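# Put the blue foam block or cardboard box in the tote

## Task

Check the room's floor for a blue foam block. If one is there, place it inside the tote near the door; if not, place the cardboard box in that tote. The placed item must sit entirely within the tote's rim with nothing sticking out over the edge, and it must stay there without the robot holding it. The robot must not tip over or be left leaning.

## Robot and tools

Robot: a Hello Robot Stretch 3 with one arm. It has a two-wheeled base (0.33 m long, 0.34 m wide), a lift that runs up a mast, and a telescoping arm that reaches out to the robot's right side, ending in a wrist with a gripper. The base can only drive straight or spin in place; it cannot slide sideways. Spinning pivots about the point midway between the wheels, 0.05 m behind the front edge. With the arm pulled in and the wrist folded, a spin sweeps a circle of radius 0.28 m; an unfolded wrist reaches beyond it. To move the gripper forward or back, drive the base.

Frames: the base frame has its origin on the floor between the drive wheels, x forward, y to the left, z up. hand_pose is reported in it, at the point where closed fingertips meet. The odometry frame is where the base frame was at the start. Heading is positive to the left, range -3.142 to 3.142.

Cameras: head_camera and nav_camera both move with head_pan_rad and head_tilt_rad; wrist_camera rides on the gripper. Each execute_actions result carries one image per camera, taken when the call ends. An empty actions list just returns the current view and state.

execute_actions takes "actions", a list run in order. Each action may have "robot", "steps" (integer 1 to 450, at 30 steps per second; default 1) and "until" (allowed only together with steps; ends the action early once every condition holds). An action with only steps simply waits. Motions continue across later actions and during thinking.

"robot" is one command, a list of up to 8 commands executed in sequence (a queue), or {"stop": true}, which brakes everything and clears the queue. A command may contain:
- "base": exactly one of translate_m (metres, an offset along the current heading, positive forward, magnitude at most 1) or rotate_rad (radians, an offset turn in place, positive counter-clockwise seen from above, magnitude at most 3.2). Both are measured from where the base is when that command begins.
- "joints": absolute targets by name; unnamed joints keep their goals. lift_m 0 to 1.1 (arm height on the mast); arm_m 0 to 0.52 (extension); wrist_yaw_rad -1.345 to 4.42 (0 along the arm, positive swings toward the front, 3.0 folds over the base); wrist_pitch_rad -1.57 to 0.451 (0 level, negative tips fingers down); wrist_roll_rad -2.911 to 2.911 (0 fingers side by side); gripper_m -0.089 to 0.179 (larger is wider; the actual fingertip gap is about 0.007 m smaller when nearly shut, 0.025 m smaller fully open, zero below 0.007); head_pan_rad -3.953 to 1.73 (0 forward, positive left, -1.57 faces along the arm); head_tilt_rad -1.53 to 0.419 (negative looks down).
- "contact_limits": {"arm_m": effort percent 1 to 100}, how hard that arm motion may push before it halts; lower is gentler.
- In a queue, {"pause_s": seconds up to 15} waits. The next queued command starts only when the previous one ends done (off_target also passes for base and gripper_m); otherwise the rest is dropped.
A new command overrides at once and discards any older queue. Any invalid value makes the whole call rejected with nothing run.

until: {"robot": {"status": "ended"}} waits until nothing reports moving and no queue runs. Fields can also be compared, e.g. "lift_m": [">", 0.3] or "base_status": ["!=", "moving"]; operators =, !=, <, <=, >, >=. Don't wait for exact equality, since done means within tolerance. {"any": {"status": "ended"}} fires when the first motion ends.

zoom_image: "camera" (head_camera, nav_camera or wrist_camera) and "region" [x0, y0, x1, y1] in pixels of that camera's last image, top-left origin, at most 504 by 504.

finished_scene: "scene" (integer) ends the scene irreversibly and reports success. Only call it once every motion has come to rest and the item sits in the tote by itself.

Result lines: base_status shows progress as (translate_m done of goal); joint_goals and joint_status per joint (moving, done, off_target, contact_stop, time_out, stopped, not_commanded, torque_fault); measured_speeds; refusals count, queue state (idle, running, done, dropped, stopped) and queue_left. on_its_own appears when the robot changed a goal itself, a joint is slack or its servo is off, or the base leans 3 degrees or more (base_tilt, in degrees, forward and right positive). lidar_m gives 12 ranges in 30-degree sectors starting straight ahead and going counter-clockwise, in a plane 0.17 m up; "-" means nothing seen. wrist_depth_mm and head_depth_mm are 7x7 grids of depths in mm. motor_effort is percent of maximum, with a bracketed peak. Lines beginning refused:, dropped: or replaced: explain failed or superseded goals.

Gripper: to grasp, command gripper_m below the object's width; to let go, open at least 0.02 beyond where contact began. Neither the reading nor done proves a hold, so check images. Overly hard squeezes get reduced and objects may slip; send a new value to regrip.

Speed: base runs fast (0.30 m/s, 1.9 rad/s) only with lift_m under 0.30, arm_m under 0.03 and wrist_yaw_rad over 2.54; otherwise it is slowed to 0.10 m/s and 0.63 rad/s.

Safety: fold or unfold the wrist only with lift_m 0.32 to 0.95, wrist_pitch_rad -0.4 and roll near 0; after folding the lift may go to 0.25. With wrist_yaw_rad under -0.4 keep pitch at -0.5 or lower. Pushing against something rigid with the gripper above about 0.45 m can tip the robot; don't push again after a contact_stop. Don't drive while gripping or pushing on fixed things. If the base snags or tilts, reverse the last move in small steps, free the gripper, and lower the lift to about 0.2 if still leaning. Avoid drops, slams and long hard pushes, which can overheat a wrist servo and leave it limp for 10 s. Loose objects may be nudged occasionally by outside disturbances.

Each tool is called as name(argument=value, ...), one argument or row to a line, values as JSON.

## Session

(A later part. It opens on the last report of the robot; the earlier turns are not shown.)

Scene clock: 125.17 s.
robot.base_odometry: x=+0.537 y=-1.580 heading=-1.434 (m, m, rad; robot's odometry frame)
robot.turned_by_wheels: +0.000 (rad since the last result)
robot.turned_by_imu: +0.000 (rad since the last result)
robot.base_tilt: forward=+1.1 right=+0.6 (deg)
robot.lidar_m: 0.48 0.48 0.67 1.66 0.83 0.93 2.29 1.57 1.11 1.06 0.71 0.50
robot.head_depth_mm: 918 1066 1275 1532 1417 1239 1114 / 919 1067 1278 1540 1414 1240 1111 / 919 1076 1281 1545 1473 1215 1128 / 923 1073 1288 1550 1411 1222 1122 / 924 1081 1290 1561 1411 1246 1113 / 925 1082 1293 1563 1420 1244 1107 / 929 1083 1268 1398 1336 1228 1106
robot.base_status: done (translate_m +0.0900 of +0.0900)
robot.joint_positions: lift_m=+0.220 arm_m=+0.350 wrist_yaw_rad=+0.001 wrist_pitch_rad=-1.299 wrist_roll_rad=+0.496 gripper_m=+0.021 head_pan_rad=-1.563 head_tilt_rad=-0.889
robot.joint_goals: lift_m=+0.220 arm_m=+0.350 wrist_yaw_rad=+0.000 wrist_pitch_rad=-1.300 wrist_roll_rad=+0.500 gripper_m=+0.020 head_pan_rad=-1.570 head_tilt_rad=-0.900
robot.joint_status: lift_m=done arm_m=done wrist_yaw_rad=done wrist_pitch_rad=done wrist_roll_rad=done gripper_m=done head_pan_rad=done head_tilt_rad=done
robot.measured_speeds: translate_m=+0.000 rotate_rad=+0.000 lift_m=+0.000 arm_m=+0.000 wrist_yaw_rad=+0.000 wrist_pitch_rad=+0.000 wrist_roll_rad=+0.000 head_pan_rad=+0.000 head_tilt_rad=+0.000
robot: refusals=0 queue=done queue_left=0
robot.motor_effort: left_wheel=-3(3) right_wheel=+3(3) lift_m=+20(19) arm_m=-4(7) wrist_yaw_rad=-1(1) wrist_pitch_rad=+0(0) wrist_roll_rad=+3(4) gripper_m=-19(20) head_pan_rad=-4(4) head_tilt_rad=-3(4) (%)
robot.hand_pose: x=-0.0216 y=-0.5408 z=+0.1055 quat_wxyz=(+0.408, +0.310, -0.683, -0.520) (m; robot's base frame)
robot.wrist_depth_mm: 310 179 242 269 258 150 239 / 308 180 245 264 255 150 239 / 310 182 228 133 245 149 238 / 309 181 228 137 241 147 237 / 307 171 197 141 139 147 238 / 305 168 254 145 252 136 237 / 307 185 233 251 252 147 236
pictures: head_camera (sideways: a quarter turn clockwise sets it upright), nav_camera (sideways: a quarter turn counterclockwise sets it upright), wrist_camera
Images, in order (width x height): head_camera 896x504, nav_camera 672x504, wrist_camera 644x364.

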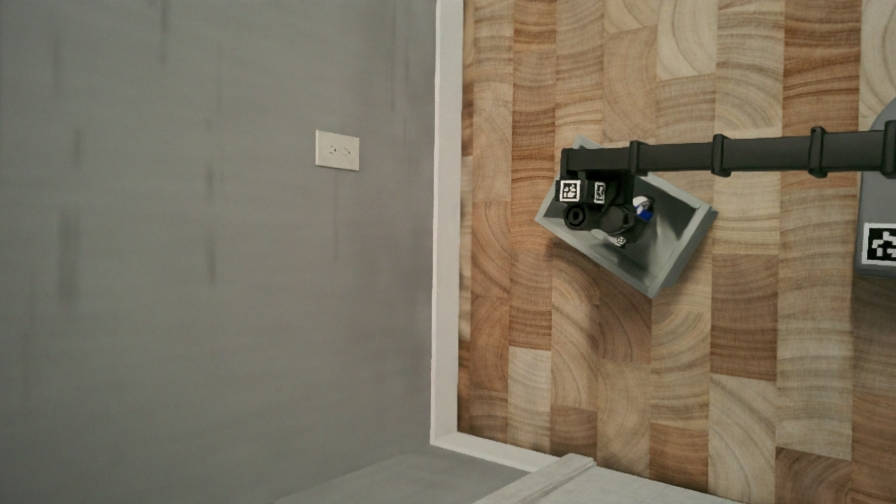

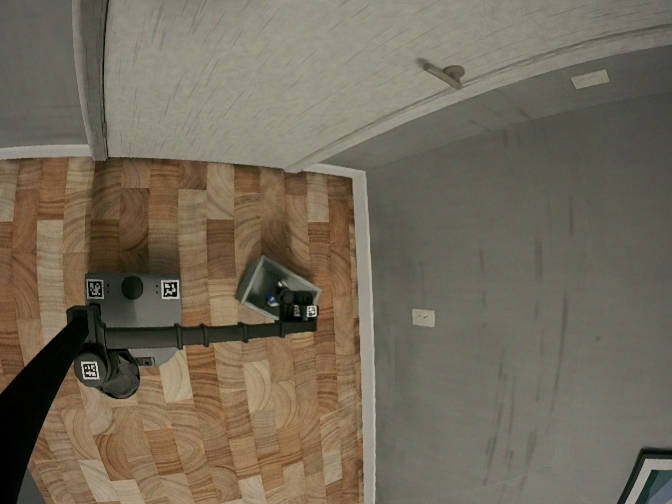

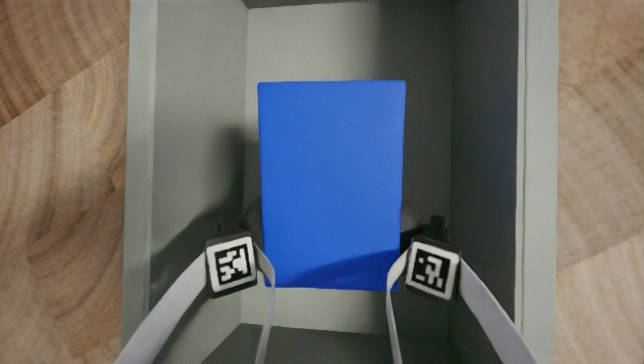

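execute_actions(
  actions=[
    {"robot":[{"joints":{"lift_m":0.175}},{"joints":{"gripper_m":0.085}},{"joints":{"lift_m":0.4}}],"steps":300,"until":{"robot":{"status":"ended"}}},
  ],
)

Scene clock: 130.47 s.
robot.base_odometry: x=+0.537 y=-1.580 heading=-1.434 (m, m, rad; robot's odometry frame)
robot.turned_by_wheels: +0.000 (rad since the last result)
robot.turned_by_imu: +0.000 (rad since the last result)
robot.base_tilt: forward=+1.1 right=+0.5 (deg)
robot.lidar_m: 0.48 0.48 0.67 1.66 0.83 0.93 2.29 1.57 1.11 1.06 0.71 0.50
robot.head_depth_mm: 916 1063 1274 1537 1422 1244 1110 / 923 1067 1272 1537 1421 1238 1109 / 922 1073 1280 1546 1360 1221 1125 / 922 1075 1289 1558 1389 1220 1122 / 923 1074 1294 1555 1414 1242 1107 / 928 1077 1295 1562 1414 1241 1107 / 930 1083 1271 1402 1336 1225 1109
robot.base_status: done (translate_m +0.0900 of +0.0900)
robot.joint_positions: lift_m=+0.400 arm_m=+0.350 wrist_yaw_rad=+0.001 wrist_pitch_rad=-1.299 wrist_roll_rad=+0.496 gripper_m=+0.085 head_pan_rad=-1.563 head_tilt_rad=-0.889
robot.joint_goals: lift_m=+0.400 arm_m=+0.350 wrist_yaw_rad=+0.000 wrist_pitch_rad=-1.300 wrist_roll_rad=+0.500 gripper_m=+0.085 head_pan_rad=-1.570 head_tilt_rad=-0.900
robot.joint_status: lift_m=done arm_m=done wrist_yaw_rad=done wrist_pitch_rad=done wrist_roll_rad=done gripper_m=done head_pan_rad=done head_tilt_rad=done
robot.measured_speeds: translate_m=+0.000 rotate_rad=+0.000 lift_m=+0.000 arm_m=+0.000 wrist_yaw_rad=+0.000 wrist_pitch_rad=+0.000 wrist_roll_rad=+0.000 head_pan_rad=+0.000 head_tilt_rad=+0.000
robot: refusals=0 queue=done queue_left=0
robot.motor_effort: left_wheel=-3(3) right_wheel=+3(3) lift_m=+27(26) arm_m=-4(4) wrist_yaw_rad=-1(2) wrist_pitch_rad=+0(0) wrist_roll_rad=+3(3) gripper_m=+0(76) head_pan_rad=-3(3) head_tilt_rad=-4(3) (%)
robot.hand_pose: x=-0.0216 y=-0.5408 z=+0.2852 quat_wxyz=(+0.408, +0.310, -0.683, -0.520) (m; robot's base frame)
robot.wrist_depth_mm: 509 490 473 347 346 417 400 / 520 494 473 436 403 413 396 / 516 487 463 442 421 410 395 / 518 494 469 395 424 415 397 / 509 495 346 438 430 410 399 / 513 487 405 380 350 405 396 / 499 476 469 445 423 412 395
pictures: head_camera (sideways: a quarter turn clockwise sets it upright), nav_camera (sideways: a quarter turn counterclockwise sets it upright), wrist_camera
Images, in order (width x height): head_camera 896x504, nav_camera 672x504, wrist_camera 644x364.

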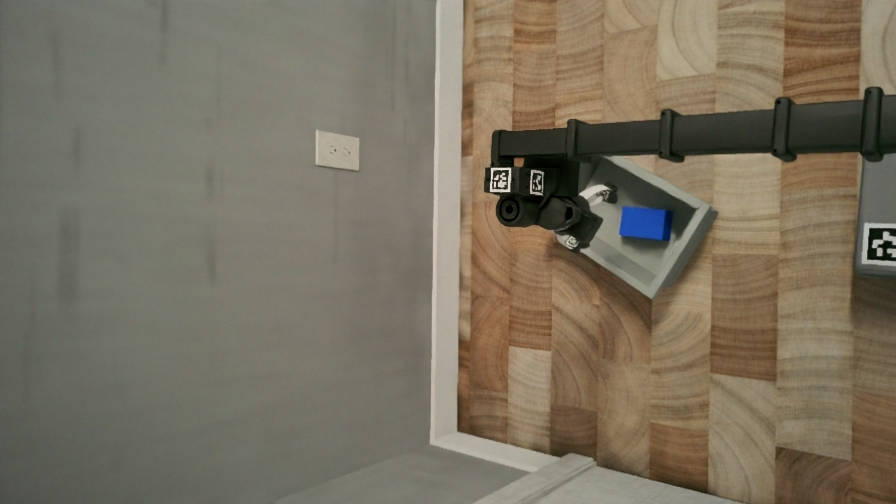

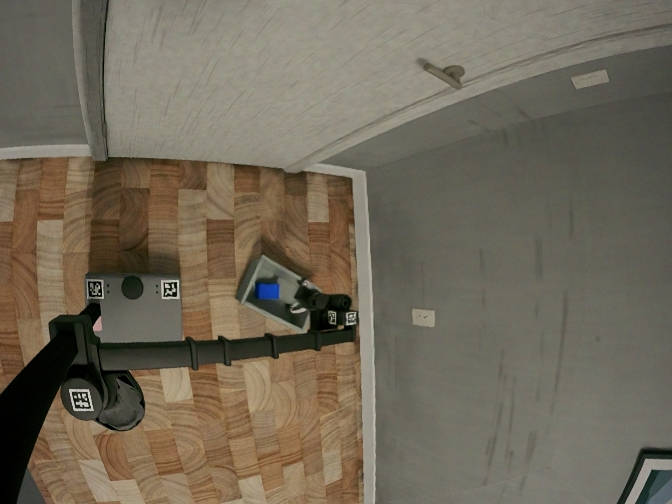

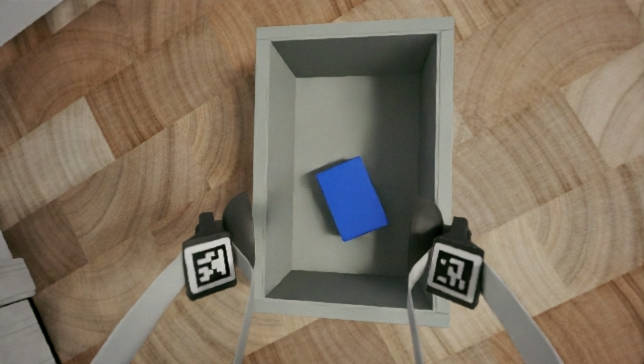

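finished_scene(
  scene=1,
)

The scene is finished: the task was done.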